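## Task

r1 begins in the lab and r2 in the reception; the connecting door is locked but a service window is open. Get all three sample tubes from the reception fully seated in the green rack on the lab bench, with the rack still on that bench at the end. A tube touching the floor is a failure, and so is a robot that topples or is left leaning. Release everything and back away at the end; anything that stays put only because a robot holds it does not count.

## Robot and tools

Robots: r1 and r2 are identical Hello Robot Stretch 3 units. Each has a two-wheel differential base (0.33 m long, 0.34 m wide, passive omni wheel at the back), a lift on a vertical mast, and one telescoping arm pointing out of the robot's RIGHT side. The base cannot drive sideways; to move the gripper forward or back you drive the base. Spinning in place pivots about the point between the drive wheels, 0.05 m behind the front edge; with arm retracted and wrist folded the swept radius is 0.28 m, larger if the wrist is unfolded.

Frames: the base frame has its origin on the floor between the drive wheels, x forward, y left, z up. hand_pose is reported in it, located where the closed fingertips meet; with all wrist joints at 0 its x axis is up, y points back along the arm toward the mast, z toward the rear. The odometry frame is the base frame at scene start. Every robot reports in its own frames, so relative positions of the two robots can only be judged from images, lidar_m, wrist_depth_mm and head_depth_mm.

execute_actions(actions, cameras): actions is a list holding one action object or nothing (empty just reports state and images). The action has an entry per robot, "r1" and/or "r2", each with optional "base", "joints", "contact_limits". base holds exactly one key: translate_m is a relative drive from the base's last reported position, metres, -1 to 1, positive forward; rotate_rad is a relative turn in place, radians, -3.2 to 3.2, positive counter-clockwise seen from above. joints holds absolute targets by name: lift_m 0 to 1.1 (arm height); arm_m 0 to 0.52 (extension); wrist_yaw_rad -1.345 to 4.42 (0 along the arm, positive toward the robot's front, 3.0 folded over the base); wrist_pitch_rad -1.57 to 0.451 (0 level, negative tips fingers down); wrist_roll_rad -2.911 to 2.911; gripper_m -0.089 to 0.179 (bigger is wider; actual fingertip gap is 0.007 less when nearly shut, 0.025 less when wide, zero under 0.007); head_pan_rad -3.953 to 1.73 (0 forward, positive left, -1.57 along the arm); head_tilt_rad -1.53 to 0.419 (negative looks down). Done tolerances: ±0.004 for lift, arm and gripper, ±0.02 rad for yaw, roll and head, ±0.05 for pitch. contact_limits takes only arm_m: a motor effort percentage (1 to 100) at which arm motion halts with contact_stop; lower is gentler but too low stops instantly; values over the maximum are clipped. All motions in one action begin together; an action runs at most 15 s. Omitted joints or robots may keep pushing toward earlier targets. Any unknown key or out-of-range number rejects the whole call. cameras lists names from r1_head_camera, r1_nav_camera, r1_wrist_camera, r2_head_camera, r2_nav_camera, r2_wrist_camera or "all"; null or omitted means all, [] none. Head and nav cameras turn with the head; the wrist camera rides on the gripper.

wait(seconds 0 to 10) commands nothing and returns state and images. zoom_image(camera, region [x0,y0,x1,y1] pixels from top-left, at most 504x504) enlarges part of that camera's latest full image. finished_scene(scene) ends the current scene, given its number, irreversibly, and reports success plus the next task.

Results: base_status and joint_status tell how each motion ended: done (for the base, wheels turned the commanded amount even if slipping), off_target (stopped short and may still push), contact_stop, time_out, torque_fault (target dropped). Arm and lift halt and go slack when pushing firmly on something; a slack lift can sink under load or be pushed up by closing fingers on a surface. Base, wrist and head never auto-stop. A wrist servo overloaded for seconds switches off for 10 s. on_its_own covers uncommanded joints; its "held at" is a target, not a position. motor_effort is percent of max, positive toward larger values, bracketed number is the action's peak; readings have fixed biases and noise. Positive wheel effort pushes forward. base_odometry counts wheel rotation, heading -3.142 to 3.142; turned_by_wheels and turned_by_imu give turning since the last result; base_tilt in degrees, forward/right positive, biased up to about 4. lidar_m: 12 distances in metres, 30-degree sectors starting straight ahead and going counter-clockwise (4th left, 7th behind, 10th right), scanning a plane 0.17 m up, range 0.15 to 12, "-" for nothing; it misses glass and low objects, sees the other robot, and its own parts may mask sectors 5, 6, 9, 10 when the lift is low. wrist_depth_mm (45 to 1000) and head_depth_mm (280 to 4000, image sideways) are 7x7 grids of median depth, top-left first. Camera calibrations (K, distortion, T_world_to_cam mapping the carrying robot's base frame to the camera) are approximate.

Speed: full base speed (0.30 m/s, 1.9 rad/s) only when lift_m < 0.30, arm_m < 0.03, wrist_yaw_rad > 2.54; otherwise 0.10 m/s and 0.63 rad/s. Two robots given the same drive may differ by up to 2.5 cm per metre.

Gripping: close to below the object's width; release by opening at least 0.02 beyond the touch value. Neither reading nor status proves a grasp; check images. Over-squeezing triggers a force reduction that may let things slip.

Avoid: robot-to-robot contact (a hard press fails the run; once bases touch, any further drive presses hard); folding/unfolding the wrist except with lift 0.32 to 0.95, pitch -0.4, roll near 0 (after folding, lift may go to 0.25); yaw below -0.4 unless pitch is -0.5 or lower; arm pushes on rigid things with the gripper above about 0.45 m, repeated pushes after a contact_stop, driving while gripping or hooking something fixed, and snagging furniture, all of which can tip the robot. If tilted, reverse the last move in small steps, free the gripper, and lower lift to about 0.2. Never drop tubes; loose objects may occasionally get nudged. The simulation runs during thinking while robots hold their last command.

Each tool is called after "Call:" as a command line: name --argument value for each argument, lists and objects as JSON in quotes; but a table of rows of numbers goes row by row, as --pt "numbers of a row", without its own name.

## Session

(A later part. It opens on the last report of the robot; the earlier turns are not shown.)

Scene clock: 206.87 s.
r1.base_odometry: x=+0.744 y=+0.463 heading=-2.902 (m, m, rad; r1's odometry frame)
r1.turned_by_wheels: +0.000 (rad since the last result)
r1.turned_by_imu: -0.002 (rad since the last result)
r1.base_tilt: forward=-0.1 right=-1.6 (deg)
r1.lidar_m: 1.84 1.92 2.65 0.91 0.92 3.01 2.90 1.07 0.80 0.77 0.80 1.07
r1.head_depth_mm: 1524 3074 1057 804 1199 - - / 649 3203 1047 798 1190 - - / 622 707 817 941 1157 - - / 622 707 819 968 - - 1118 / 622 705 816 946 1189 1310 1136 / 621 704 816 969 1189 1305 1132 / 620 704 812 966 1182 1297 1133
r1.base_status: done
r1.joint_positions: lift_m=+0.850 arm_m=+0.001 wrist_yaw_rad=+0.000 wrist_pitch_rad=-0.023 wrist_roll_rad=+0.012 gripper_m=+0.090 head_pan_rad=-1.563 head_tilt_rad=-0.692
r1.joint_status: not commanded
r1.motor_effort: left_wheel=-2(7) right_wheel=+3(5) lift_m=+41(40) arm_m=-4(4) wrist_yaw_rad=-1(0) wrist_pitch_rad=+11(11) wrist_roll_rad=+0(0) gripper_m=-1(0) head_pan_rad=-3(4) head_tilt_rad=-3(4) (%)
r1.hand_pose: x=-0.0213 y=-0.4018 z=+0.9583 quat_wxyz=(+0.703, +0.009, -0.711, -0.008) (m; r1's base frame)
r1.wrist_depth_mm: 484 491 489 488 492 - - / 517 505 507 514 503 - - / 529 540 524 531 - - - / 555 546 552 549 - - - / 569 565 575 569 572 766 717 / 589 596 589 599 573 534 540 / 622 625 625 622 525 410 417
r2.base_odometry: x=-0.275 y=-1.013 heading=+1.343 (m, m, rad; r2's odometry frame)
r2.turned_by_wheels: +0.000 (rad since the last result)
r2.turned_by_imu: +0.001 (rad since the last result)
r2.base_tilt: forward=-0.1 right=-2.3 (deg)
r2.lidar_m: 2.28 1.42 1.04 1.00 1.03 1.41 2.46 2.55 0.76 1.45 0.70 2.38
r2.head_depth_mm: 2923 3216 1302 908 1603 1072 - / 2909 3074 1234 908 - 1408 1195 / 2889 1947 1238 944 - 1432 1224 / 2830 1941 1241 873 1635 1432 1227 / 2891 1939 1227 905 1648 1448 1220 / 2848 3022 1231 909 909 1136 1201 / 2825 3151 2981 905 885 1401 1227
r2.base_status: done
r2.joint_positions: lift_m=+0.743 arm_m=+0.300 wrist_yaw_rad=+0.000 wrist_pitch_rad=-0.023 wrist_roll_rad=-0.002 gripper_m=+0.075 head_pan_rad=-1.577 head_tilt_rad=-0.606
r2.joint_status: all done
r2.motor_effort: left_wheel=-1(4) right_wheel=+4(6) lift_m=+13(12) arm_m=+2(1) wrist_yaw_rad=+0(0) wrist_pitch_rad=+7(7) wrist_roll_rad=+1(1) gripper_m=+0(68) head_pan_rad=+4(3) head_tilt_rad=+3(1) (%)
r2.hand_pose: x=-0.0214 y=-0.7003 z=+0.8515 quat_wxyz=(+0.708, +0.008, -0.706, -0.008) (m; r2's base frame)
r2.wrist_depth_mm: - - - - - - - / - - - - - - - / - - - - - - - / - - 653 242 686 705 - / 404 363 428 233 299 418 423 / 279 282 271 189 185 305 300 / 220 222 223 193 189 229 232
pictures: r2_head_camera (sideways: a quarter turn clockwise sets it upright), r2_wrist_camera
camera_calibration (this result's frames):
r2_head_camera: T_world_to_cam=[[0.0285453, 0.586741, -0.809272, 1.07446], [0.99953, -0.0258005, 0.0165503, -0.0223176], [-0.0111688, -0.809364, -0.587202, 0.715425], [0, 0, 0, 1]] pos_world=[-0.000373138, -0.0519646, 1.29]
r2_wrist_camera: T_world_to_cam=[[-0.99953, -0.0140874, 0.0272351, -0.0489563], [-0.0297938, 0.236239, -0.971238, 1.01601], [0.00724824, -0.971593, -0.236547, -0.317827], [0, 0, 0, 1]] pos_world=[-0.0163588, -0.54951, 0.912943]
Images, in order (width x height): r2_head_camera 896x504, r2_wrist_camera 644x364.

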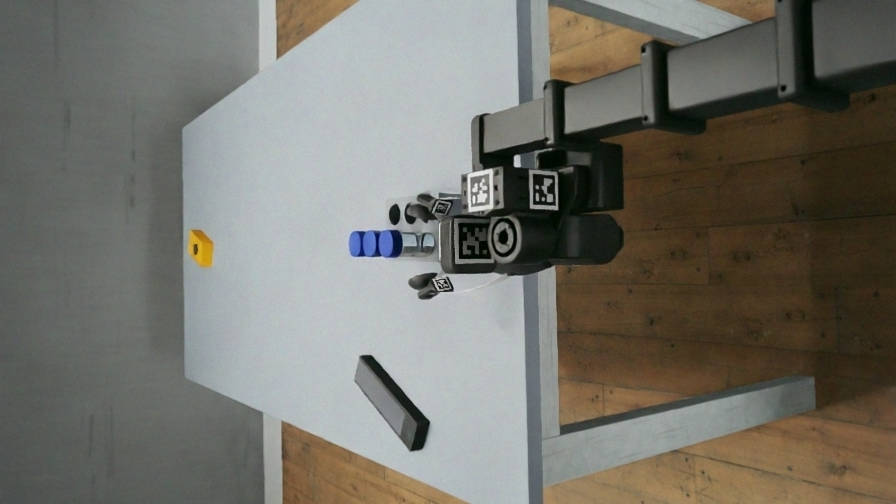

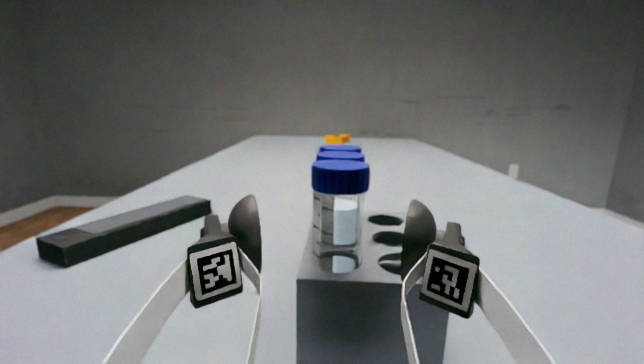

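Call:
execute_actions --actions '[{"r1":{"base":{"translate_m":-0.06}},"r2":{"base":{"translate_m":-0.005},"joints":{"arm_m":0.341,"lift_m":0.735}}}]' --cameras '["r2_wrist_camera"]'

Call:
execute_actions --actions '[{"r1":{"base":{"translate_m":-0.06}},"r2":{"joints":{"gripper_m":-0.02}}}]' --cameras '["r2_wrist_camera"]'

Call:
execute_actions --actions '[{"r1":{"base":{"translate_m":-0.06}},"r2":{"joints":{"lift_m":0.825}}}]' --cameras '["r2_wrist_camera","r2_head_camera","r1_nav_camera"]'

Scene clock: 218.13 s.
r1.base_odometry: x=+0.802 y=+0.477 heading=-2.902 (m, m, rad; r1's odometry frame)
r1.turned_by_wheels: +0.000 (rad since the last result)
r1.turned_by_imu: -0.001 (rad since the last result)
r1.base_tilt: forward=-0.1 right=-1.6 (deg)
r1.lidar_m: 1.90 1.99 2.73 0.89 1.18 2.96 2.86 1.08 0.79 0.77 0.80 1.06
r1.head_depth_mm: 1537 3396 1050 801 1199 - - / 2245 3203 1048 803 1195 - - / 636 3006 960 856 1153 - - / 623 704 817 967 - - 1116 / 620 704 814 939 1185 1309 1136 / 622 704 813 964 1182 1304 1133 / 619 702 813 966 1176 1303 1131
r1.base_status: done
r1.joint_positions: lift_m=+0.850 arm_m=+0.001 wrist_yaw_rad=+0.000 wrist_pitch_rad=-0.023 wrist_roll_rad=+0.012 gripper_m=+0.090 head_pan_rad=-1.563 head_tilt_rad=-0.692
r1.joint_status: not commanded
r1.motor_effort: left_wheel=-1(7) right_wheel=+4(4) lift_m=+40(40) arm_m=-4(4) wrist_yaw_rad=-1(1) wrist_pitch_rad=+11(11) wrist_roll_rad=+0(0) gripper_m=+1(0) head_pan_rad=-3(3) head_tilt_rad=-4(3) (%)
r1.hand_pose: x=-0.0213 y=-0.4018 z=+0.9583 quat_wxyz=(+0.703, +0.009, -0.711, -0.008) (m; r1's base frame)
r1.wrist_depth_mm: 494 493 489 492 - - - / 515 508 505 501 - - - / 530 533 529 519 - - - / 552 552 554 538 - - - / 577 560 557 564 772 748 661 / 593 578 588 585 479 538 543 / 618 613 607 619 399 407 416
r2.base_odometry: x=-0.276 y=-1.018 heading=+1.343 (m, m, rad; r2's odometry frame)
r2.turned_by_wheels: +0.000 (rad since the last result)
r2.turned_by_imu: +0.000 (rad since the last result)
r2.base_tilt: forward=+0.0 right=-2.3 (deg)
r2.lidar_m: 2.28 1.42 1.04 1.00 1.03 1.41 2.46 2.55 0.76 1.43 0.70 2.38
r2.head_depth_mm: 2889 3241 1292 904 977 1076 - / 2890 3099 1240 926 - - 1199 / 2889 1959 1232 959 1631 1445 1220 / 2841 1955 1227 907 1653 1424 1230 / 2872 1953 1241 910 1658 1439 1220 / 2836 3028 1240 904 931 1349 1203 / 2847 3113 2990 908 884 1413 1222
r2.base_status: done
r2.joint_positions: lift_m=+0.736 arm_m=+0.341 wrist_yaw_rad=+0.000 wrist_pitch_rad=-0.023 wrist_roll_rad=-0.002 gripper_m=+0.075 head_pan_rad=-1.577 head_tilt_rad=-0.606
r2.joint_status: all done
r2.motor_effort: left_wheel=-1(6) right_wheel=+3(5) lift_m=+13(15) arm_m=+3(4) wrist_yaw_rad=+0(0) wrist_pitch_rad=+7(7) wrist_roll_rad=+1(1) gripper_m=+0(0) head_pan_rad=+3(4) head_tilt_rad=+3(3) (%)
r2.hand_pose: x=-0.0214 y=-0.7413 z=+0.8445 quat_wxyz=(+0.708, +0.008, -0.706, -0.008) (m; r2's base frame)
r2.wrist_depth_mm: - - - - - - - / - - - - - - - / - - - - - - - / - - 626 142 660 673 - / 366 350 408 200 266 399 403 / 267 270 259 181 187 292 285 / 209 211 212 145 143 211 221
pictures: r2_wrist_camera
camera_calibration (this result's frames):
r2_wrist_camera: T_world_to_cam=[[-0.99953, -0.0140875, 0.0272351, -0.0493437], [-0.0297938, 0.236239, -0.971238, 1.01891], [0.0072483, -0.971593, -0.236547, -0.359317], [0, 0, 0, 1]] pos_world=[-0.0163587, -0.590512, 0.905955]
Images, in order (width x height): r2_wrist_camera 644x364.

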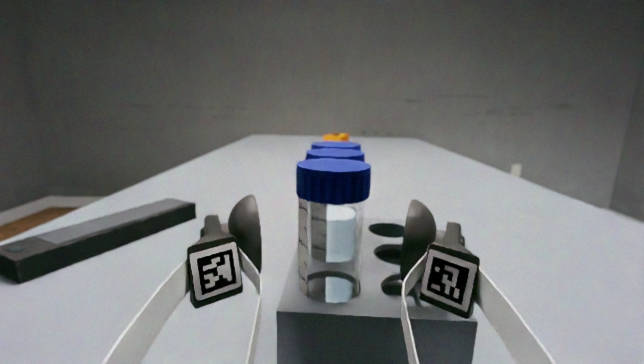

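Scene clock: 219.70 s.
r1.base_odometry: x=+0.860 y=+0.491 heading=-2.902 (m, m, rad; r1's odometry frame)
r1.turned_by_wheels: +0.000 (rad since the last result)
r1.turned_by_imu: -0.001 (rad since the last result)
r1.base_tilt: forward=+0.0 right=-1.5 (deg)
r1.lidar_m: 1.96 2.04 2.82 0.89 1.14 2.89 2.80 1.08 0.80 0.77 0.80 1.07
r1.head_depth_mm: - 3599 1049 806 1202 - - / 1973 3029 1047 803 1198 - - / 2355 3569 1043 824 1158 - - / 624 711 842 901 - - 1112 / 621 703 817 943 1183 1303 1133 / 620 704 812 968 1184 1311 1132 / 621 703 812 959 1175 1305 1129
r1.base_status: done
r1.joint_positions: lift_m=+0.850 arm_m=+0.001 wrist_yaw_rad=+0.000 wrist_pitch_rad=-0.023 wrist_roll_rad=+0.012 gripper_m=+0.090 head_pan_rad=-1.563 head_tilt_rad=-0.692
r1.joint_status: not commanded
r1.motor_effort: left_wheel=-1(7) right_wheel=+4(4) lift_m=+41(40) arm_m=-4(4) wrist_yaw_rad=-1(1) wrist_pitch_rad=+11(11) wrist_roll_rad=+0(0) gripper_m=-1(0) head_pan_rad=-2(3) head_tilt_rad=-3(3) (%)
r1.hand_pose: x=-0.0213 y=-0.4018 z=+0.9583 quat_wxyz=(+0.703, +0.009, -0.711, -0.008) (m; r1's base frame)
r1.wrist_depth_mm: 485 490 491 483 - - - / 509 507 518 515 - - - / 533 523 520 529 - - - / 549 554 548 545 - - - / 572 575 565 573 788 751 646 / 583 587 591 563 479 537 547 / 622 608 619 425 396 410 408
r2.base_odometry: x=-0.276 y=-1.018 heading=+1.343 (m, m, rad; r2's odometry frame)
r2.turned_by_wheels: +0.000 (rad since the last result)
r2.turned_by_imu: +0.000 (rad since the last result)
r2.base_tilt: forward=-0.1 right=-2.2 (deg)
r2.lidar_m: 2.29 1.42 1.04 1.00 1.03 1.41 2.46 2.54 0.76 1.43 0.70 2.39
r2.head_depth_mm: 2870 3215 1307 904 979 1084 - / 2875 3097 1239 927 - - 1203 / 2871 1966 1247 942 1639 1436 1225 / 2921 1937 1236 872 1642 1443 1228 / 2891 1935 1234 905 1643 1436 1227 / 2832 3053 1236 908 935 1343 1207 / 2852 3190 2998 906 886 1400 1228
r2.base_status: not commanded
r2.joint_positions: lift_m=+0.736 arm_m=+0.341 wrist_yaw_rad=+0.000 wrist_pitch_rad=-0.023 wrist_roll_rad=-0.002 gripper_m=-0.019 head_pan_rad=-1.577 head_tilt_rad=-0.606
r2.joint_status: all done
r2.motor_effort: left_wheel=-1(1) right_wheel=+3(3) lift_m=+13(13) arm_m=+2(3) wrist_yaw_rad=+0(0) wrist_pitch_rad=+7(7) wrist_roll_rad=+1(1) gripper_m=-20(99) head_pan_rad=+3(3) head_tilt_rad=+3(2) (%)
r2.hand_pose: x=-0.0214 y=-0.7413 z=+0.8445 quat_wxyz=(+0.708, +0.008, -0.706, -0.008) (m; r2's base frame)
r2.wrist_depth_mm: - - - - - - - / - - - - - - - / - - - - - - - / - - 616 141 650 668 - / 367 346 382 190 411 397 405 / 268 270 271 180 - 282 287 / 210 211 213 145 143 219 221
pictures: r2_wrist_camera
camera_calibration (this result's frames):
r2_wrist_camera: T_world_to_cam=[[-0.99953, -0.0140861, 0.0272353, -0.0493434], [-0.0297936, 0.236239, -0.971238, 1.01892], [0.00724693, -0.971593, -0.236547, -0.359333], [0, 0, 0, 1]] pos_world=[-0.0163589, -0.590528, 0.905955]
Images, in order (width x height): r2_wrist_camera 644x364.

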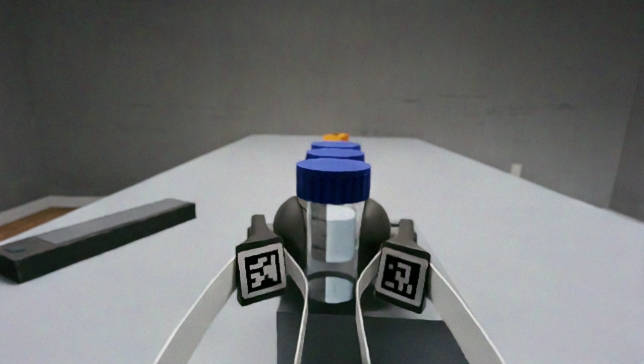

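Scene clock: 221.37 s.
r1.base_odometry: x=+0.919 y=+0.505 heading=-2.903 (m, m, rad; r1's odometry frame)
r1.turned_by_wheels: +0.000 (rad since the last result)
r1.turned_by_imu: -0.001 (rad since the last result)
r1.base_tilt: forward=-0.1 right=-1.5 (deg)
r1.lidar_m: 2.02 2.11 2.90 0.89 1.12 2.83 2.74 1.08 0.80 0.76 0.79 1.10
r1.head_depth_mm: - 3579 1056 804 1205 - - / 1531 2963 1048 802 1192 - - / 2259 3531 1043 827 1159 - - / 2884 3344 1036 796 - - 1111 / 612 705 814 938 1187 1309 1131 / 621 703 811 964 1181 1311 1131 / 619 702 812 963 1182 1305 1125
r1.base_status: done
r1.joint_positions: lift_m=+0.850 arm_m=+0.001 wrist_yaw_rad=+0.000 wrist_pitch_rad=-0.023 wrist_roll_rad=+0.012 gripper_m=+0.090 head_pan_rad=-1.563 head_tilt_rad=-0.692
r1.joint_status: not commanded
r1.motor_effort: left_wheel=-2(6) right_wheel=+3(4) lift_m=+40(40) arm_m=-5(5) wrist_yaw_rad=-1(1) wrist_pitch_rad=+11(11) wrist_roll_rad=+0(0) gripper_m=-1(0) head_pan_rad=-3(2) head_tilt_rad=-3(3) (%)
r1.hand_pose: x=-0.0213 y=-0.4018 z=+0.9583 quat_wxyz=(+0.703, +0.009, -0.711, -0.008) (m; r1's base frame)
r1.wrist_depth_mm: 489 492 479 - - - - / 509 505 506 - - - - / 520 526 524 - - - - / 535 549 554 - - - - / 564 569 571 698 806 678 746 / 582 591 582 504 478 532 537 / 613 620 607 392 392 407 422
r2.base_odometry: x=-0.276 y=-1.018 heading=+1.343 (m, m, rad; r2's odometry frame)
r2.turned_by_wheels: +0.000 (rad since the last result)
r2.turned_by_imu: +0.000 (rad since the last result)
r2.base_tilt: forward=+0.0 right=-2.3 (deg)
r2.lidar_m: 2.29 1.42 1.04 1.00 1.03 1.40 2.45 2.55 0.75 1.42 0.70 2.40
r2.head_depth_mm: 2879 3136 1303 905 - - 1196 / 2881 3137 1233 - 1653 1448 1234 / 2899 1942 1302 - 1642 1437 1227 / 2863 1951 1301 - 1657 1441 1222 / 2844 1959 1231 906 1646 1430 1230 / 2844 3090 1239 907 931 1331 1201 / 2780 3107 2995 905 888 1394 1233
r2.base_status: not commanded
r2.joint_positions: lift_m=+0.824 arm_m=+0.341 wrist_yaw_rad=+0.000 wrist_pitch_rad=-0.023 wrist_roll_rad=-0.002 gripper_m=-0.019 head_pan_rad=-1.577 head_tilt_rad=-0.606
r2.joint_status: all done
r2.motor_effort: left_wheel=-2(1) right_wheel=+2(3) lift_m=+42(43) arm_m=+2(2) wrist_yaw_rad=+0(0) wrist_pitch_rad=+7(7) wrist_roll_rad=+1(1) gripper_m=-22(20) head_pan_rad=+4(3) head_tilt_rad=+2(2) (%)
r2.hand_pose: x=-0.0214 y=-0.7413 z=+0.9331 quat_wxyz=(+0.708, +0.008, -0.706, -0.008) (m; r2's base frame)
r2.wrist_depth_mm: - - - - - - - / - - - - - - - / - - - - - - - / - - - 140 - - - / - 708 611 613 678 631 - / - 410 432 235 - 451 456 / 311 336 342 176 321 349 353
pictures: r1_nav_camera (sideways: a quarter turn counterclockwise sets it upright), r2_head_camera (sideways: a quarter turn clockwise sets it upright), r2_wrist_camera
camera_calibration (this result's frames):
r1_nav_camera: T_world_to_cam=[[-0.0226371, -0.599075, 0.800373, -0.995126], [-0.999208, 0.0397535, 0.00149454, 0.0538122], [-0.032713, -0.799705, -0.599501, 0.740457], [0, 0, 0, 1]] pos_world=[0.0554654, -0.00614704, 1.2403]
r2_head_camera: T_world_to_cam=[[0.0285453, 0.586738, -0.809273, 1.07446], [0.99953, -0.0258004, 0.0165504, -0.0223177], [-0.0111688, -0.809366, -0.587199, 0.715422], [0, 0, 0, 1]] pos_world=[-0.000373138, -0.0519647, 1.29]
r2_wrist_camera: T_world_to_cam=[[-0.99953, -0.0140889, 0.0272351, -0.0517568], [-0.0297942, 0.236239, -0.971238, 1.10494], [0.0072497, -0.971593, -0.236547, -0.338382], [0, 0, 0, 1]] pos_world=[-0.0163586, -0.590528, 0.994525]
Images, in order (width x height): r1_nav_camera 672x504, r2_head_camera 896x504, r2_wrist_camera 644x364.

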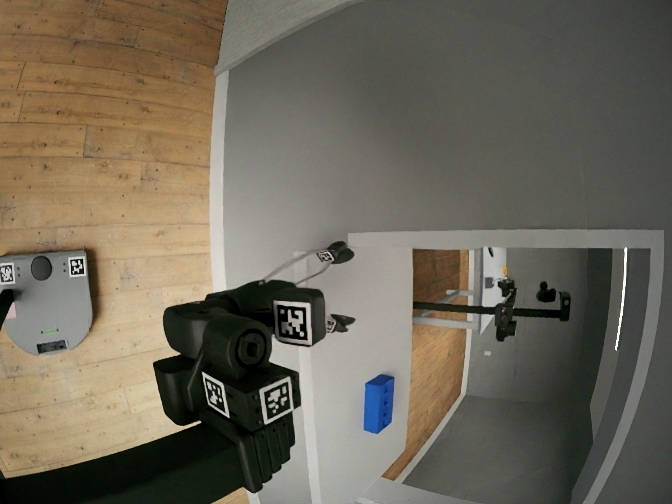

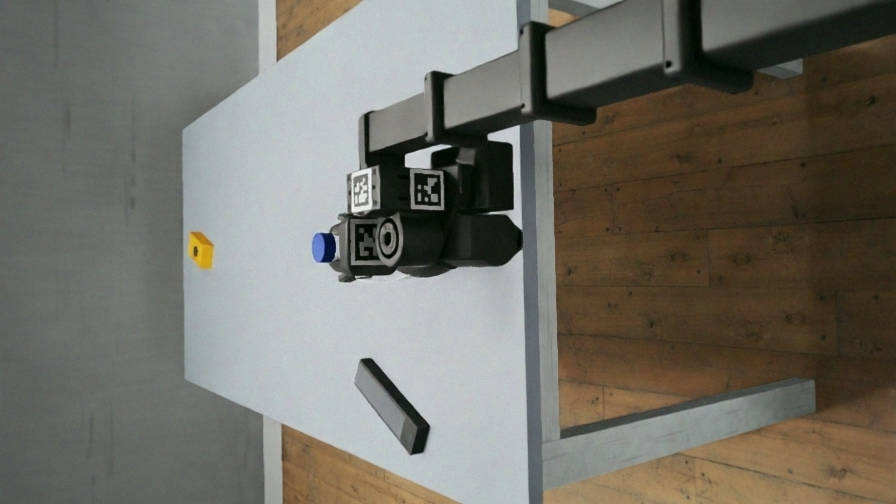

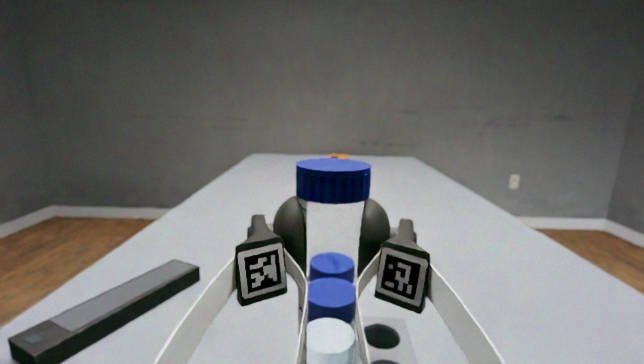

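Call:
execute_actions --actions '[{"r1":{"base":{"translate_m":-0.2}},"r2":{"base":{"rotate_rad":1.571},"joints":{"arm_m":0.3}}}]' --cameras '[]'

Call:
execute_actions --actions '[{"r1":{"base":{"translate_m":-0.14},"joints":{"arm_m":0.1,"lift_m":0.78,"gripper_m":0.075}},"r2":{"base":{"translate_m":0.19}}}]' --cameras '[]'

Call:
execute_actions --actions '[{"r1":{"joints":{"head_tilt_rad":-0.55}},"r2":{"base":{"rotate_rad":1.571}}}]' --cameras '["r2_wrist_camera","r2_head_camera","r1_head_camera","r1_wrist_camera"]'

Scene clock: 232.30 s.
r1.base_odometry: x=+1.113 y=+0.553 heading=-2.903 (m, m, rad; r1's odometry frame)
r1.turned_by_wheels: +0.000 (rad since the last result)
r1.turned_by_imu: -0.002 (rad since the last result)
r1.base_tilt: forward=+0.0 right=-1.4 (deg)
r1.lidar_m: 2.22 2.31 3.15 0.90 1.39 2.62 2.54 1.08 0.79 0.77 0.79 1.09
r1.head_depth_mm: - 3625 1052 803 1192 - - / - 3380 1047 800 1191 - - / 2158 3225 1036 825 1151 - - / 2337 3539 1038 794 - - 1108 / - 3373 1032 820 1184 1307 1134 / - 3513 984 791 1184 1304 1132 / 683 726 800 935 1173 1305 1125
r1.base_status: done
r1.joint_positions: lift_m=+0.850 arm_m=+0.001 wrist_yaw_rad=+0.000 wrist_pitch_rad=-0.023 wrist_roll_rad=+0.012 gripper_m=+0.090 head_pan_rad=-1.563 head_tilt_rad=-0.692
r1.joint_status: not commanded
r1.motor_effort: left_wheel=-1(7) right_wheel=+3(5) lift_m=+40(41) arm_m=-4(4) wrist_yaw_rad=-1(0) wrist_pitch_rad=+11(11) wrist_roll_rad=+0(0) gripper_m=-1(0) head_pan_rad=-3(3) head_tilt_rad=-4(3) (%)
r1.hand_pose: x=-0.0213 y=-0.4018 z=+0.9583 quat_wxyz=(+0.703, +0.009, -0.711, -0.008) (m; r1's base frame)
r1.wrist_depth_mm: 490 485 - - - - - / 512 502 - - - - - / 524 516 - - - - - / 550 550 - - - - - / 571 558 673 703 736 663 778 / 593 577 486 494 480 537 537 / 605 373 382 387 398 412 415
r2.base_odometry: x=-0.276 y=-1.018 heading=+2.914 (m, m, rad; r2's odometry frame)
r2.turned_by_wheels: +1.571 (rad since the last result)
r2.turned_by_imu: +1.574 (rad since the last result)
r2.base_tilt: forward=-0.1 right=-2.3 (deg)
r2.lidar_m: 1.00 1.04 1.41 2.46 2.54 0.75 1.45 0.70 2.38 2.28 1.42 1.04
r2.head_depth_mm: 1988 2211 2500 2210 - - - / 1966 2170 2460 - 1699 1451 1226 / 1965 2192 2459 - 1695 1440 1223 / 1954 2173 2414 - 1682 1451 1229 / 1972 2185 2477 2201 1752 1436 1223 / 1980 2171 2423 2210 1725 1443 1224 / 1953 2171 2406 2208 1744 1434 1227
r2.base_status: done
r2.joint_positions: lift_m=+0.824 arm_m=+0.300 wrist_yaw_rad=+0.000 wrist_pitch_rad=-0.023 wrist_roll_rad=-0.002 gripper_m=-0.019 head_pan_rad=-1.577 head_tilt_rad=-0.606
r2.joint_status: all done
r2.motor_effort: left_wheel=-1(6) right_wheel=+2(10) lift_m=+42(42) arm_m=-3(1) wrist_yaw_rad=+0(0) wrist_pitch_rad=+7(7) wrist_roll_rad=+1(1) gripper_m=-21(20) head_pan_rad=+3(4) head_tilt_rad=+2(4) (%)
r2.hand_pose: x=-0.0214 y=-0.7009 z=+0.9331 quat_wxyz=(+0.708, +0.008, -0.706, -0.008) (m; r2's base frame)
r2.wrist_depth_mm: - - - - - - - / - - - - - - - / - - - - - - - / - - - 141 - - - / - - - - - - - / - - - - - - - / - - - 176 - - -
pictures: none
No camera images: the call's "cameras" was empty. Leave "cameras" out to get every camera's image.

Scene clock: 235.67 s.
r1.base_odometry: x=+1.249 y=+0.586 heading=-2.903 (m, m, rad; r1's odometry frame)
r1.turned_by_wheels: +0.000 (rad since the last result)
r1.turned_by_imu: -0.001 (rad since the last result)
r1.base_tilt: forward=+0.0 right=-1.6 (deg)
r1.lidar_m: 2.36 2.46 0.93 1.21 0.94 2.49 2.40 1.07 0.79 0.76 0.79 1.09
r1.head_depth_mm: - 3614 1052 803 1162 - - / - 3628 1045 802 1113 - 1127 / - 3362 1039 812 - - 1141 / 1530 3381 1037 821 - 1254 1140 / 2324 3364 1033 790 1180 1309 1133 / - 3553 1028 792 1180 1304 1132 / - 3518 1021 785 1170 1309 1126
r1.base_status: done
r1.joint_positions: lift_m=+0.780 arm_m=+0.100 wrist_yaw_rad=+0.000 wrist_pitch_rad=-0.022 wrist_roll_rad=+0.012 gripper_m=+0.075 head_pan_rad=-1.563 head_tilt_rad=-0.692
r1.joint_status: all done
r1.motor_effort: left_wheel=-2(7) right_wheel=+3(5) lift_m=+26(38) arm_m=+3(0) wrist_yaw_rad=-1(1) wrist_pitch_rad=+11(11) wrist_roll_rad=+0(0) gripper_m=-1(63) head_pan_rad=-3(3) head_tilt_rad=-3(4) (%)
r1.hand_pose: x=-0.0213 y=-0.5003 z=+0.8891 quat_wxyz=(+0.703, +0.008, -0.711, -0.008) (m; r1's base frame)
r1.wrist_depth_mm: 487 - - - - - - / 492 - - - - - - / 492 - - - - - - / 495 - 789 - - - - / 452 476 499 469 461 563 575 / 340 344 337 368 372 389 404 / 279 272 279 285 289 301 306
r2.base_odometry: x=-0.461 y=-0.975 heading=+2.914 (m, m, rad; r2's odometry frame)
r2.turned_by_wheels: +0.000 (rad since the last result)
r2.turned_by_imu: +0.000 (rad since the last result)
r2.base_tilt: forward=-0.1 right=-2.3 (deg)
r2.lidar_m: 0.80 0.84 1.14 2.46 2.54 0.93 0.88 0.88 2.39 2.29 1.15 0.83
r2.head_depth_mm: 1979 2205 2474 2178 - - - / 1959 2178 2464 - 1696 1439 1226 / 1991 2159 2457 - 1677 1451 1221 / 1973 2197 2419 - 1699 1436 1229 / 1985 2179 2467 2220 1758 1443 1222 / 1947 2200 2450 2216 1750 1445 1222 / 1972 2157 2413 2212 1748 1447 1218
r2.base_status: done
r2.joint_positions: lift_m=+0.824 arm_m=+0.300 wrist_yaw_rad=+0.000 wrist_pitch_rad=-0.023 wrist_roll_rad=-0.002 gripper_m=-0.019 head_pan_rad=-1.577 head_tilt_rad=-0.606
r2.joint_status: not commanded
r2.motor_effort: left_wheel=-1(2) right_wheel=+3(6) lift_m=+42(43) arm_m=-3(3) wrist_yaw_rad=+0(0) wrist_pitch_rad=+7(6) wrist_roll_rad=+1(1) gripper_m=-20(20) head_pan_rad=+4(4) head_tilt_rad=+2(3) (%)
r2.hand_pose: x=-0.0214 y=-0.7009 z=+0.9331 quat_wxyz=(+0.708, +0.008, -0.706, -0.008) (m; r2's base frame)
r2.wrist_depth_mm: - - - - - - - / - - - - - - - / - - - - - - - / - - - 141 - - - / - - - - - - - / - - - - - - - / - - - 176 - - -
pictures: none
No camera images: the call's "cameras" was empty. Leave "cameras" out to get every camera's image.

Scene clock: 239.10 s.
r1.base_odometry: x=+1.249 y=+0.586 heading=-2.903 (m, m, rad; r1's odometry frame)
r1.turned_by_wheels: +0.000 (rad since the last result)
r1.turned_by_imu: -0.001 (rad since the last result)
r1.base_tilt: forward=+0.0 right=-1.6 (deg)
r1.lidar_m: 2.36 2.46 0.93 1.22 0.94 2.48 2.40 1.07 0.79 0.76 0.79 1.09
r1.head_depth_mm: - - 3340 967 764 1190 - / - - 3333 926 764 - - / - - 3061 893 759 - - / - 3179 3263 951 760 - 1147 / - 1336 2534 954 741 1202 1196 / - - 3245 950 750 1200 1196 / - - 3226 946 750 1195 1198
r1.base_status: not commanded
r1.joint_positions: lift_m=+0.780 arm_m=+0.100 wrist_yaw_rad=+0.000 wrist_pitch_rad=-0.022 wrist_roll_rad=+0.012 gripper_m=+0.075 head_pan_rad=-1.563 head_tilt_rad=-0.557
r1.joint_status: all done
r1.motor_effort: left_wheel=-2(2) right_wheel=+3(3) lift_m=+26(27) arm_m=+3(3) wrist_yaw_rad=-2(1) wrist_pitch_rad=+11(11) wrist_roll_rad=+0(0) gripper_m=-1(1) head_pan_rad=-2(2) head_tilt_rad=+3(15) (%)
r1.hand_pose: x=-0.0213 y=-0.5003 z=+0.8891 quat_wxyz=(+0.703, +0.008, -0.711, -0.008) (m; r1's base frame)
r1.wrist_depth_mm: 480 - - - - - - / 493 - - - - - - / 485 - - - - - - / 498 - 796 - - - - / 455 476 501 475 462 558 571 / 338 343 342 363 366 389 402 / 281 274 278 284 291 300 306
r2.base_odometry: x=-0.461 y=-0.975 heading=-1.798 (m, m, rad; r2's odometry frame)
r2.turned_by_wheels: +1.571 (rad since the last result)
r2.turned_by_imu: +1.574 (rad since the last result)
r2.base_tilt: forward=-0.1 right=-2.2 (deg)
r2.lidar_m: 2.46 2.56 0.93 0.88 0.88 2.38 2.29 1.14 0.84 0.81 0.84 1.15
r2.head_depth_mm: - - 897 916 - - - / - - 3011 - 1122 1320 1229 / - - 2889 - 1117 1302 1229 / - 3784 3143 - 1115 1310 1225 / - 1336 1898 912 792 1295 1226 / - - 2723 909 789 1293 1222 / - - 2968 907 789 1274 1224
r2.base_status: done
r2.joint_positions: lift_m=+0.824 arm_m=+0.300 wrist_yaw_rad=+0.000 wrist_pitch_rad=-0.023 wrist_roll_rad=-0.002 gripper_m=-0.019 head_pan_rad=-1.577 head_tilt_rad=-0.606
r2.joint_status: not commanded
r2.motor_effort: left_wheel=+0(6) right_wheel=+2(9) lift_m=+42(42) arm_m=-3(3) wrist_yaw_rad=+1(0) wrist_pitch_rad=+7(7) wrist_roll_rad=+1(1) gripper_m=-21(22) head_pan_rad=+3(3) head_tilt_rad=+2(3) (%)
r2.hand_pose: x=-0.0214 y=-0.7009 z=+0.9331 quat_wxyz=(+0.708, +0.008, -0.706, -0.008) (m; r2's base frame)
r2.wrist_depth_mm: - - - - - - - / - - - - - - 363 / - - - - - - 360 / - - - 141 - - 356 / 587 600 606 613 - - 358 / 336 341 380 422 - 453 355 / 322 318 342 176 347 350 337
pictures: r1_head_camera (sideways: a quarter turn clockwise sets it upright), r1_wrist_camera, r2_head_camera (sideways: a quarter turn clockwise sets it upright), r2_wrist_camera
camera_calibration (this result's frames):
r1_head_camera: T_world_to_cam=[[0.00757487, 0.572842, -0.819631, 1.09512], [0.999535, -0.0285521, -0.0107176, 0.0100416], [-0.0295417, -0.819168, -0.572792, 0.706977], [0, 0, 0, 1]] pos_world=[0.00255298, -0.0479123, 1.30265]
r1_wrist_camera: T_world_to_cam=[[-0.99935, -0.0131424, 0.0335711, -0.0595168], [-0.0356161, 0.215551, -0.975843, 1.00156], [0.00558865, -0.976404, -0.215879, -0.131682], [0, 0, 0, 1]] pos_world=[-0.0230703, -0.345246, 0.95094]
r2_head_camera: T_world_to_cam=[[0.0285444, 0.586642, -0.809343, 1.07455], [0.99953, -0.025798, 0.0165527, -0.0223208], [-0.0111689, -0.809435, -0.587103, 0.715297], [0, 0, 0, 1]] pos_world=[-0.000373121, -0.0519661, 1.29]
r2_wrist_camera: T_world_to_cam=[[-0.999531, -0.0139936, 0.0272309, -0.0511413], [-0.0297676, 0.236241, -0.971238, 1.0954], [0.00715804, -0.971594, -0.236547, -0.299132], [0, 0, 0, 1]] pos_world=[-0.0163688, -0.550128, 0.994525]
Images, in order (width x height): r1_head_camera 896x504, r1_wrist_camera 644x364, r2_head_camera 896x504, r2_wrist_camera 644x364.

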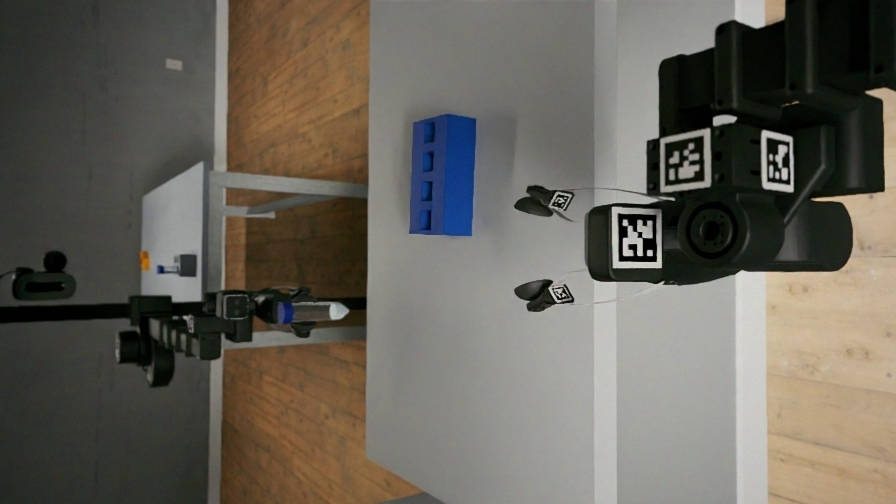

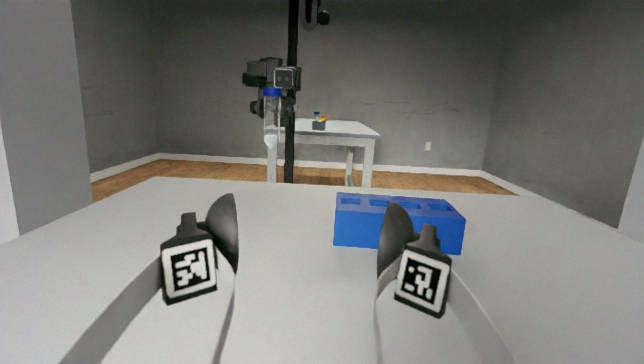

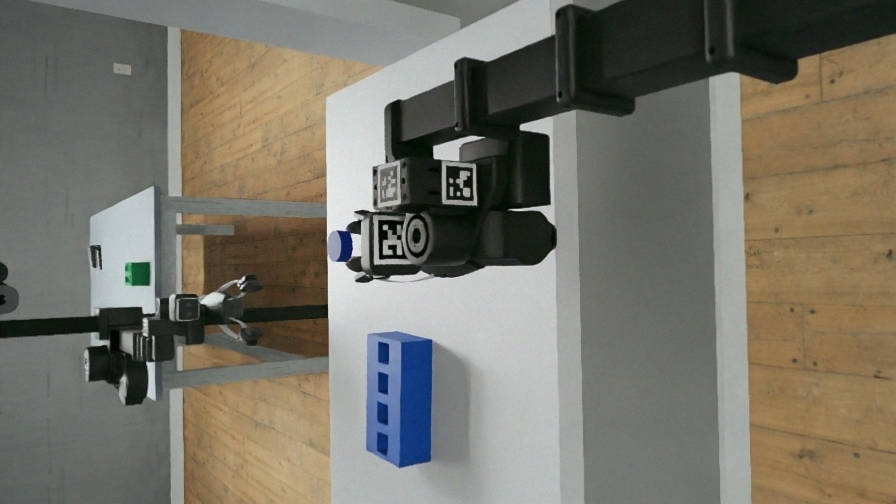

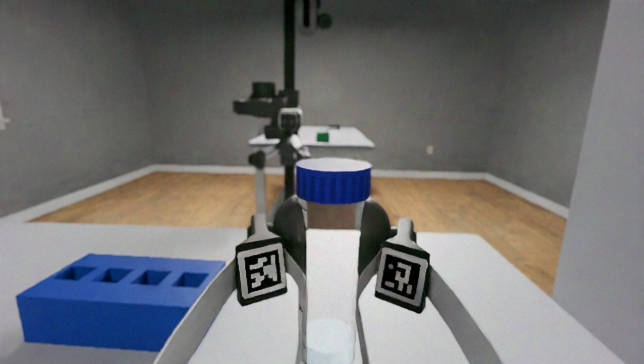

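Call:
execute_actions --actions '[{"r1":{"base":{"translate_m":-0.052},"joints":{"arm_m":0.2,"lift_m":0.75}},"r2":{"base":{"translate_m":0.145},"joints":{"arm_m":0.42}}}]' --cameras '["r2_wrist_camera","r1_head_camera","r1_wrist_camera"]'

Scene clock: 248.33 s.
r1.base_odometry: x=+1.300 y=+0.598 heading=-2.903 (m, m, rad; r1's odometry frame)
r1.turned_by_wheels: +0.000 (rad since the last result)
r1.turned_by_imu: -0.001 (rad since the last result)
r1.base_tilt: forward=-0.2 right=-1.6 (deg)
r1.lidar_m: 2.41 2.50 0.95 1.02 0.93 2.42 2.35 1.08 0.79 0.76 0.79 1.09
r1.head_depth_mm: - - 3360 968 766 1178 1274 / - - 3308 965 775 - 1188 / - - 3120 893 788 - 1204 / - 2375 1166 905 812 1253 1200 / - 2362 3032 955 755 1202 1199 / - - 3266 949 753 1193 1194 / - - 3236 943 750 1189 1188
r1.base_status: done
r1.joint_positions: lift_m=+0.750 arm_m=+0.200 wrist_yaw_rad=+0.000 wrist_pitch_rad=-0.022 wrist_roll_rad=+0.012 gripper_m=+0.075 head_pan_rad=-1.563 head_tilt_rad=-0.557
r1.joint_status: all done
r1.motor_effort: left_wheel=-2(7) right_wheel=+3(4) lift_m=+27(25) arm_m=+3(1) wrist_yaw_rad=-1(0) wrist_pitch_rad=+10(11) wrist_roll_rad=+0(0) gripper_m=+0(1) head_pan_rad=-3(4) head_tilt_rad=+2(3) (%)
r1.hand_pose: x=-0.0213 y=-0.6003 z=+0.8592 quat_wxyz=(+0.703, +0.008, -0.711, -0.008) (m; r1's base frame)
r1.wrist_depth_mm: - - - - - - - / - - - 585 - - - / - - - - - - - / - 628 679 - - - - / 386 402 422 357 353 464 482 / 284 294 287 309 314 329 339 / 231 229 235 238 244 251 256
r2.base_odometry: x=-0.494 y=-1.117 heading=-1.798 (m, m, rad; r2's odometry frame)
r2.turned_by_wheels: +0.000 (rad since the last result)
r2.turned_by_imu: +0.000 (rad since the last result)
r2.base_tilt: forward=+0.0 right=-2.3 (deg)
r2.lidar_m: 2.31 2.40 0.88 0.88 3.51 2.54 2.43 1.14 0.84 0.81 0.84 1.15
r2.head_depth_mm: - - 3039 910 788 - 1200 / - - 3188 - 1127 1317 1232 / - 3819 3217 843 793 1312 1219 / - 2366 1197 846 787 1297 1223 / - 2415 2680 909 788 1291 1221 / - - 3033 910 785 1279 1226 / - - 2970 908 786 1278 1222
r2.base_status: done
r2.joint_positions: lift_m=+0.824 arm_m=+0.420 wrist_yaw_rad=+0.000 wrist_pitch_rad=-0.023 wrist_roll_rad=-0.002 gripper_m=-0.019 head_pan_rad=-1.577 head_tilt_rad=-0.606
r2.joint_status: all done
r2.motor_effort: left_wheel=-1(2) right_wheel=+3(8) lift_m=+42(43) arm_m=+2(3) wrist_yaw_rad=+1(0) wrist_pitch_rad=+7(7) wrist_roll_rad=+1(1) gripper_m=-21(21) head_pan_rad=+3(3) head_tilt_rad=+2(4) (%)
r2.hand_pose: x=-0.0214 y=-0.8203 z=+0.9331 quat_wxyz=(+0.708, +0.008, -0.706, -0.008) (m; r2's base frame)
r2.wrist_depth_mm: - - - - - - - / - - - - - - - / - - - - - - - / - - - 141 - - - / - - - - - - - / 429 430 439 420 - 452 457 / 337 323 268 177 348 352 357
pictures: r1_head_camera (sideways: a quarter turn clockwise sets it upright), r1_wrist_camera, r2_wrist_camera
camera_calibration (this result's frames):
r1_head_camera: T_world_to_cam=[[0.00757932, 0.572575, -0.819817, 1.09536], [0.999535, -0.0285597, -0.0107058, 0.0100262], [-0.0295436, -0.819355, -0.572525, 0.706629], [0, 0, 0, 1]] pos_world=[0.00255278, -0.0479121, 1.30267]
r1_wrist_camera: T_world_to_cam=[[-0.99935, -0.0131352, 0.0335739, -0.0598242], [-0.0356161, 0.215337, -0.97589, 0.993818], [0.0055888, -0.976451, -0.215665, -0.23601], [0, 0, 0, 1]] pos_world=[-0.0230703, -0.445244, 0.920967]
r2_wrist_camera: T_world_to_cam=[[-0.999531, -0.013987, 0.0272311, -0.0528083], [-0.0297661, 0.236242, -0.971238, 1.1236], [0.00715156, -0.971594, -0.236547, -0.415124], [0, 0, 0, 1]] pos_world=[-0.0163695, -0.669512, 0.994525]
Images, in order (width x height): r1_head_camera 896x504, r1_wrist_camera 644x364, r2_wrist_camera 644x364.

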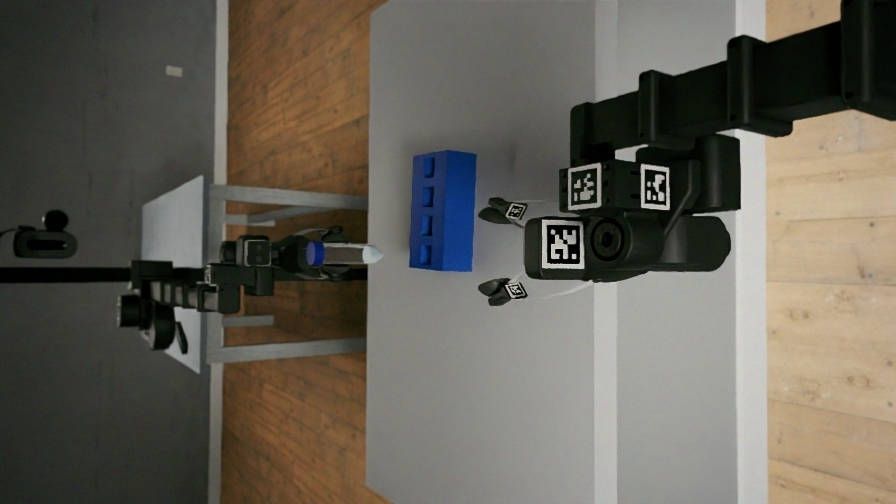

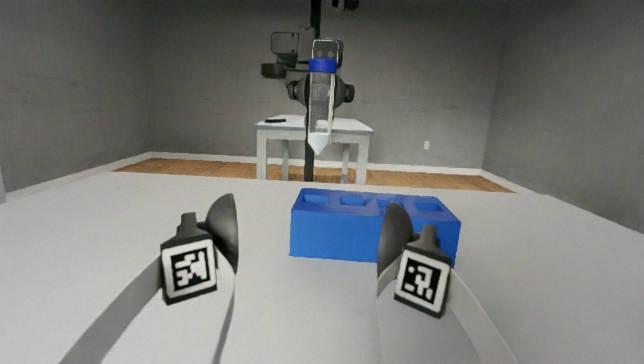

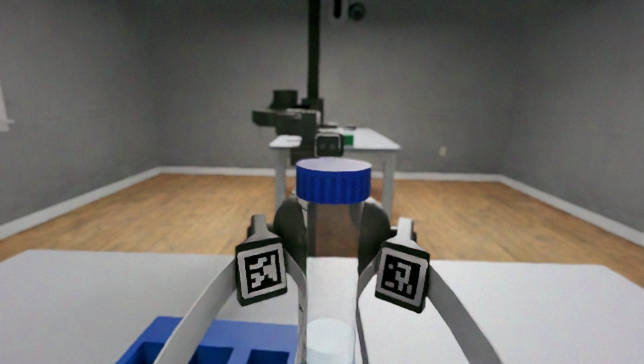

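Laterally aligned.

Call:
execute_actions --actions '[{"r2":{"joints":{"arm_m":0.472,"lift_m":0.795}}}]' --cameras '["r2_wrist_camera","r1_head_camera","r1_wrist_camera"]'

Call:
zoom_image --camera "r1_head_camera" --region '[320,140,500,300]'

Call:
zoom_image --camera "r1_wrist_camera" --region '[250,70,450,270]'

Scene clock: 254.93 s.
r1.base_odometry: x=+1.300 y=+0.598 heading=-2.903 (m, m, rad; r1's odometry frame)
r1.turned_by_wheels: +0.000 (rad since the last result)
r1.turned_by_imu: -0.001 (rad since the last result)
r1.base_tilt: forward=+0.0 right=-1.6 (deg)
r1.lidar_m: 2.41 2.51 0.95 1.02 0.93 2.43 2.35 1.07 0.79 0.76 0.79 1.09
r1.head_depth_mm: - - 3310 970 763 1187 1268 / - - 3335 968 774 - 1188 / - - 3097 893 785 - 1203 / - 2474 1008 897 811 1255 1204 / - 2366 2878 952 755 1202 1196 / - - 3238 949 754 1193 1195 / - - 3220 945 750 1194 1188
r1.base_status: not commanded
r1.joint_positions: lift_m=+0.750 arm_m=+0.200 wrist_yaw_rad=+0.000 wrist_pitch_rad=-0.022 wrist_roll_rad=+0.012 gripper_m=+0.075 head_pan_rad=-1.563 head_tilt_rad=-0.557
r1.joint_status: not commanded
r1.motor_effort: left_wheel=-1(2) right_wheel=+3(2) lift_m=+27(26) arm_m=+3(3) wrist_yaw_rad=+0(0) wrist_pitch_rad=+10(11) wrist_roll_rad=+0(0) gripper_m=+0(0) head_pan_rad=-2(2) head_tilt_rad=+2(3) (%)
r1.hand_pose: x=-0.0213 y=-0.6003 z=+0.8592 quat_wxyz=(+0.703, +0.008, -0.711, -0.008) (m; r1's base frame)
r1.wrist_depth_mm: - - - - - - - / - - - 594 - - - / - - - - - - - / - 636 677 694 - - - / 381 404 421 354 350 464 482 / 286 289 288 307 314 328 335 / 231 231 236 240 245 253 257
r2.base_odometry: x=-0.494 y=-1.117 heading=-1.798 (m, m, rad; r2's odometry frame)
r2.turned_by_wheels: +0.000 (rad since the last result)
r2.turned_by_imu: +0.001 (rad since the last result)
r2.base_tilt: forward=-0.1 right=-2.3 (deg)
r2.lidar_m: 2.31 2.40 0.88 0.88 3.51 2.53 2.43 1.14 0.84 0.80 0.84 1.15
r2.head_depth_mm: - - 2972 906 787 - - / - - 3013 948 - 1312 1227 / - 3732 3144 845 794 1303 1221 / - 2347 1497 876 788 1306 1234 / - 2399 2740 914 787 1297 1217 / - - 2969 913 788 1288 1228 / - - 3073 912 789 1286 1216
r2.base_status: not commanded
r2.joint_positions: lift_m=+0.796 arm_m=+0.472 wrist_yaw_rad=+0.000 wrist_pitch_rad=-0.023 wrist_roll_rad=-0.002 gripper_m=-0.019 head_pan_rad=-1.577 head_tilt_rad=-0.606
r2.joint_status: all done
r2.motor_effort: left_wheel=-1(1) right_wheel=+2(2) lift_m=+14(41) arm_m=+2(2) wrist_yaw_rad=+0(0) wrist_pitch_rad=+7(7) wrist_roll_rad=+1(1) gripper_m=-20(21) head_pan_rad=+3(3) head_tilt_rad=+3(3) (%)
r2.hand_pose: x=-0.0214 y=-0.8723 z=+0.9045 quat_wxyz=(+0.708, +0.008, -0.706, -0.008) (m; r2's base frame)
r2.wrist_depth_mm: - - - - - - - / - - - - - - - / - - - 599 - - - / - - - 141 - - - / - - - - - - - / 379 381 384 373 - 400 406 / 297 226 227 176 306 310 313
pictures: r1_head_camera (sideways: a quarter turn clockwise sets it upright), r1_wrist_camera, r2_wrist_camera
camera_calibration (this result's frames):
r1_head_camera: T_world_to_cam=[[0.00757932, 0.572575, -0.819817, 1.09537], [0.999535, -0.0285597, -0.0107058, 0.0100262], [-0.0295436, -0.819355, -0.572525, 0.706629], [0, 0, 0, 1]] pos_world=[0.00255278, -0.0479121, 1.30267]
r1_wrist_camera: T_world_to_cam=[[-0.99935, -0.0131352, 0.033574, -0.0598242], [-0.0356161, 0.215337, -0.97589, 0.993818], [0.00558878, -0.976451, -0.215665, -0.23601], [0, 0, 0, 1]] pos_world=[-0.0230703, -0.445244, 0.920967]
r2_wrist_camera: T_world_to_cam=[[-0.999531, -0.0139872, 0.027231, -0.0527574], [-0.0297661, 0.236242, -0.971238, 1.10813], [0.00715182, -0.971594, -0.236547, -0.472409], [0, 0, 0, 1]] pos_world=[-0.0163695, -0.721514, 0.965946]
Images, in order (width x height): r1_head_camera 896x504, r1_wrist_camera 644x364, r2_wrist_camera 644x364.

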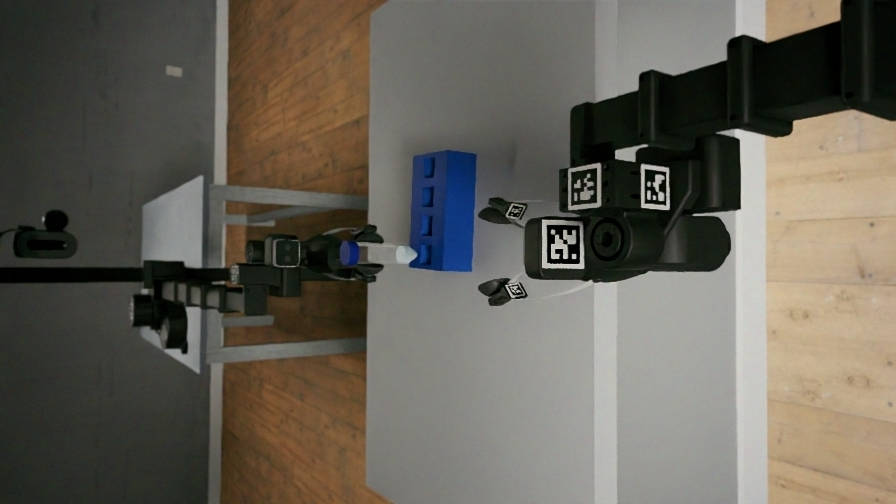

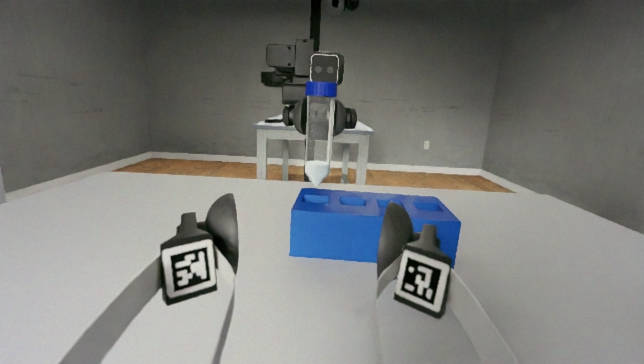

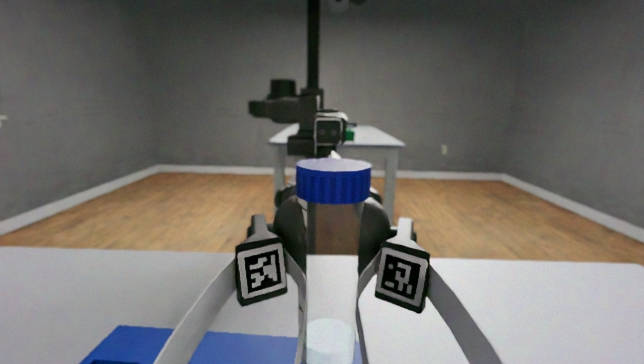

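Region (320, 140, 500, 300) of r1_head_camera's 896x504 image, scaled by 2.800, with more detail than that image has.

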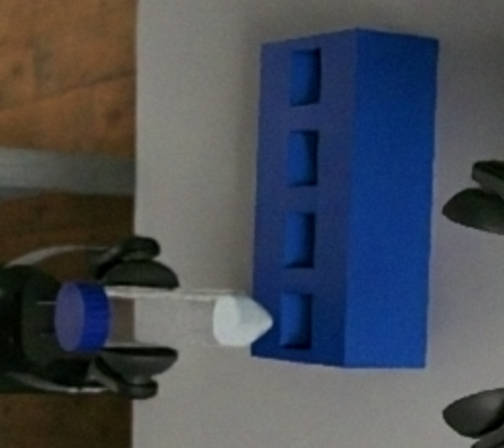

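Region (250, 70, 450, 270) of r1_wrist_camera's 644x364 image, scaled by 2.520.

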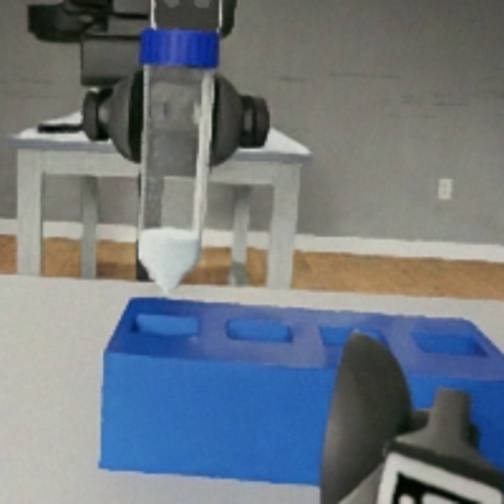

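Call:
execute_actions --actions '[{"r2":{"joints":{"lift_m":0.755}}}]' --cameras '["r2_wrist_camera","r1_wrist_camera"]'

Scene clock: 259.27 s.
r1.base_odometry: x=+1.300 y=+0.598 heading=-2.903 (m, m, rad; r1's odometry frame)
r1.turned_by_wheels: +0.000 (rad since the last result)
r1.turned_by_imu: -0.001 (rad since the last result)
r1.base_tilt: forward=+0.0 right=-1.7 (deg)
r1.lidar_m: 2.41 2.51 0.95 1.02 0.93 2.43 2.34 1.08 0.79 0.76 0.79 1.09
r1.head_depth_mm: - - 3343 966 764 1187 1264 / - - 3339 965 777 - 1190 / - - 3109 894 785 - 1198 / - 2790 1032 895 813 1255 1196 / - 2364 2893 954 754 1201 1190 / - - 3249 951 754 1198 1193 / - - 3238 946 749 1188 1191
r1.base_status: not commanded
r1.joint_positions: lift_m=+0.750 arm_m=+0.200 wrist_yaw_rad=+0.000 wrist_pitch_rad=-0.022 wrist_roll_rad=+0.012 gripper_m=+0.075 head_pan_rad=-1.563 head_tilt_rad=-0.557
r1.joint_status: not commanded
r1.motor_effort: left_wheel=-3(2) right_wheel=+3(3) lift_m=+26(26) arm_m=+3(3) wrist_yaw_rad=-1(1) wrist_pitch_rad=+11(10) wrist_roll_rad=+0(0) gripper_m=+0(2) head_pan_rad=-2(2) head_tilt_rad=+2(3) (%)
r1.hand_pose: x=-0.0213 y=-0.6003 z=+0.8592 quat_wxyz=(+0.703, +0.008, -0.711, -0.008) (m; r1's base frame)
r1.wrist_depth_mm: - - - - - - - / - - - - - - - / - - - 546 - - - / - 618 674 616 - - - / 381 402 425 358 352 465 485 / 286 289 291 308 311 327 335 / 230 229 236 240 245 252 257
r2.base_odometry: x=-0.494 y=-1.117 heading=-1.798 (m, m, rad; r2's odometry frame)
r2.turned_by_wheels: +0.000 (rad since the last result)
r2.turned_by_imu: +0.001 (rad since the last result)
r2.base_tilt: forward=+0.0 right=-2.3 (deg)
r2.lidar_m: 2.31 2.40 0.88 0.88 3.48 2.53 2.44 1.14 0.84 0.81 0.84 1.15
r2.head_depth_mm: - - 3027 909 1105 1262 - / - - 2989 948 - 1325 1200 / - 3757 2900 847 790 1306 1222 / - 2345 1823 845 789 1305 1223 / - 2409 2718 910 789 1292 1223 / - - 3053 912 791 1282 1222 / - - 3013 908 787 1282 1225
r2.base_status: not commanded
r2.joint_positions: lift_m=+0.756 arm_m=+0.472 wrist_yaw_rad=+0.000 wrist_pitch_rad=-0.021 wrist_roll_rad=-0.002 gripper_m=-0.019 head_pan_rad=-1.577 head_tilt_rad=-0.606
r2.joint_status: all done
r2.motor_effort: left_wheel=-1(1) right_wheel=+3(3) lift_m=+13(14) arm_m=+2(3) wrist_yaw_rad=+0(0) wrist_pitch_rad=+6(7) wrist_roll_rad=+1(1) gripper_m=-21(20) head_pan_rad=+3(2) head_tilt_rad=+3(3) (%)
r2.hand_pose: x=-0.0214 y=-0.8724 z=+0.8650 quat_wxyz=(+0.708, +0.008, -0.706, -0.008) (m; r2's base frame)
r2.wrist_depth_mm: - - - - - - - / - - - - - - - / - - - 595 - - - / - - - 141 - - - / 421 432 437 443 - - - / 307 216 218 209 - 324 330 / 179 178 191 168 248 253 255
pictures: r1_wrist_camera, r2_wrist_camera
camera_calibration (this result's frames):
r1_wrist_camera: T_world_to_cam=[[-0.99935, -0.0131351, 0.0335739, -0.0598241], [-0.0356161, 0.215337, -0.97589, 0.993818], [0.00558873, -0.976451, -0.215665, -0.23601], [0, 0, 0, 1]] pos_world=[-0.0230703, -0.445244, 0.920967]
r2_wrist_camera: T_world_to_cam=[[-0.999531, -0.0139359, 0.027257, -0.05166], [-0.029766, 0.234432, -0.971677, 1.06856], [0.00715123, -0.972033, -0.234737, -0.483784], [0, 0, 0, 1]] pos_world=[-0.0163695, -0.721477, 0.926138]
Images, in order (width x height): r1_wrist_camera 644x364, r2_wrist_camera 644x364.

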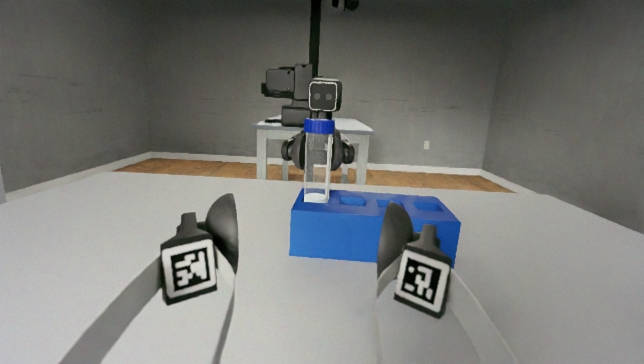

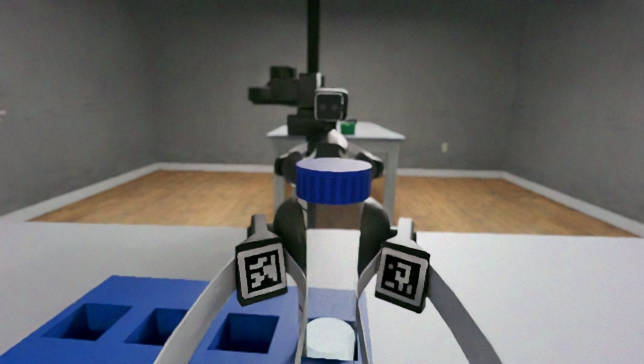

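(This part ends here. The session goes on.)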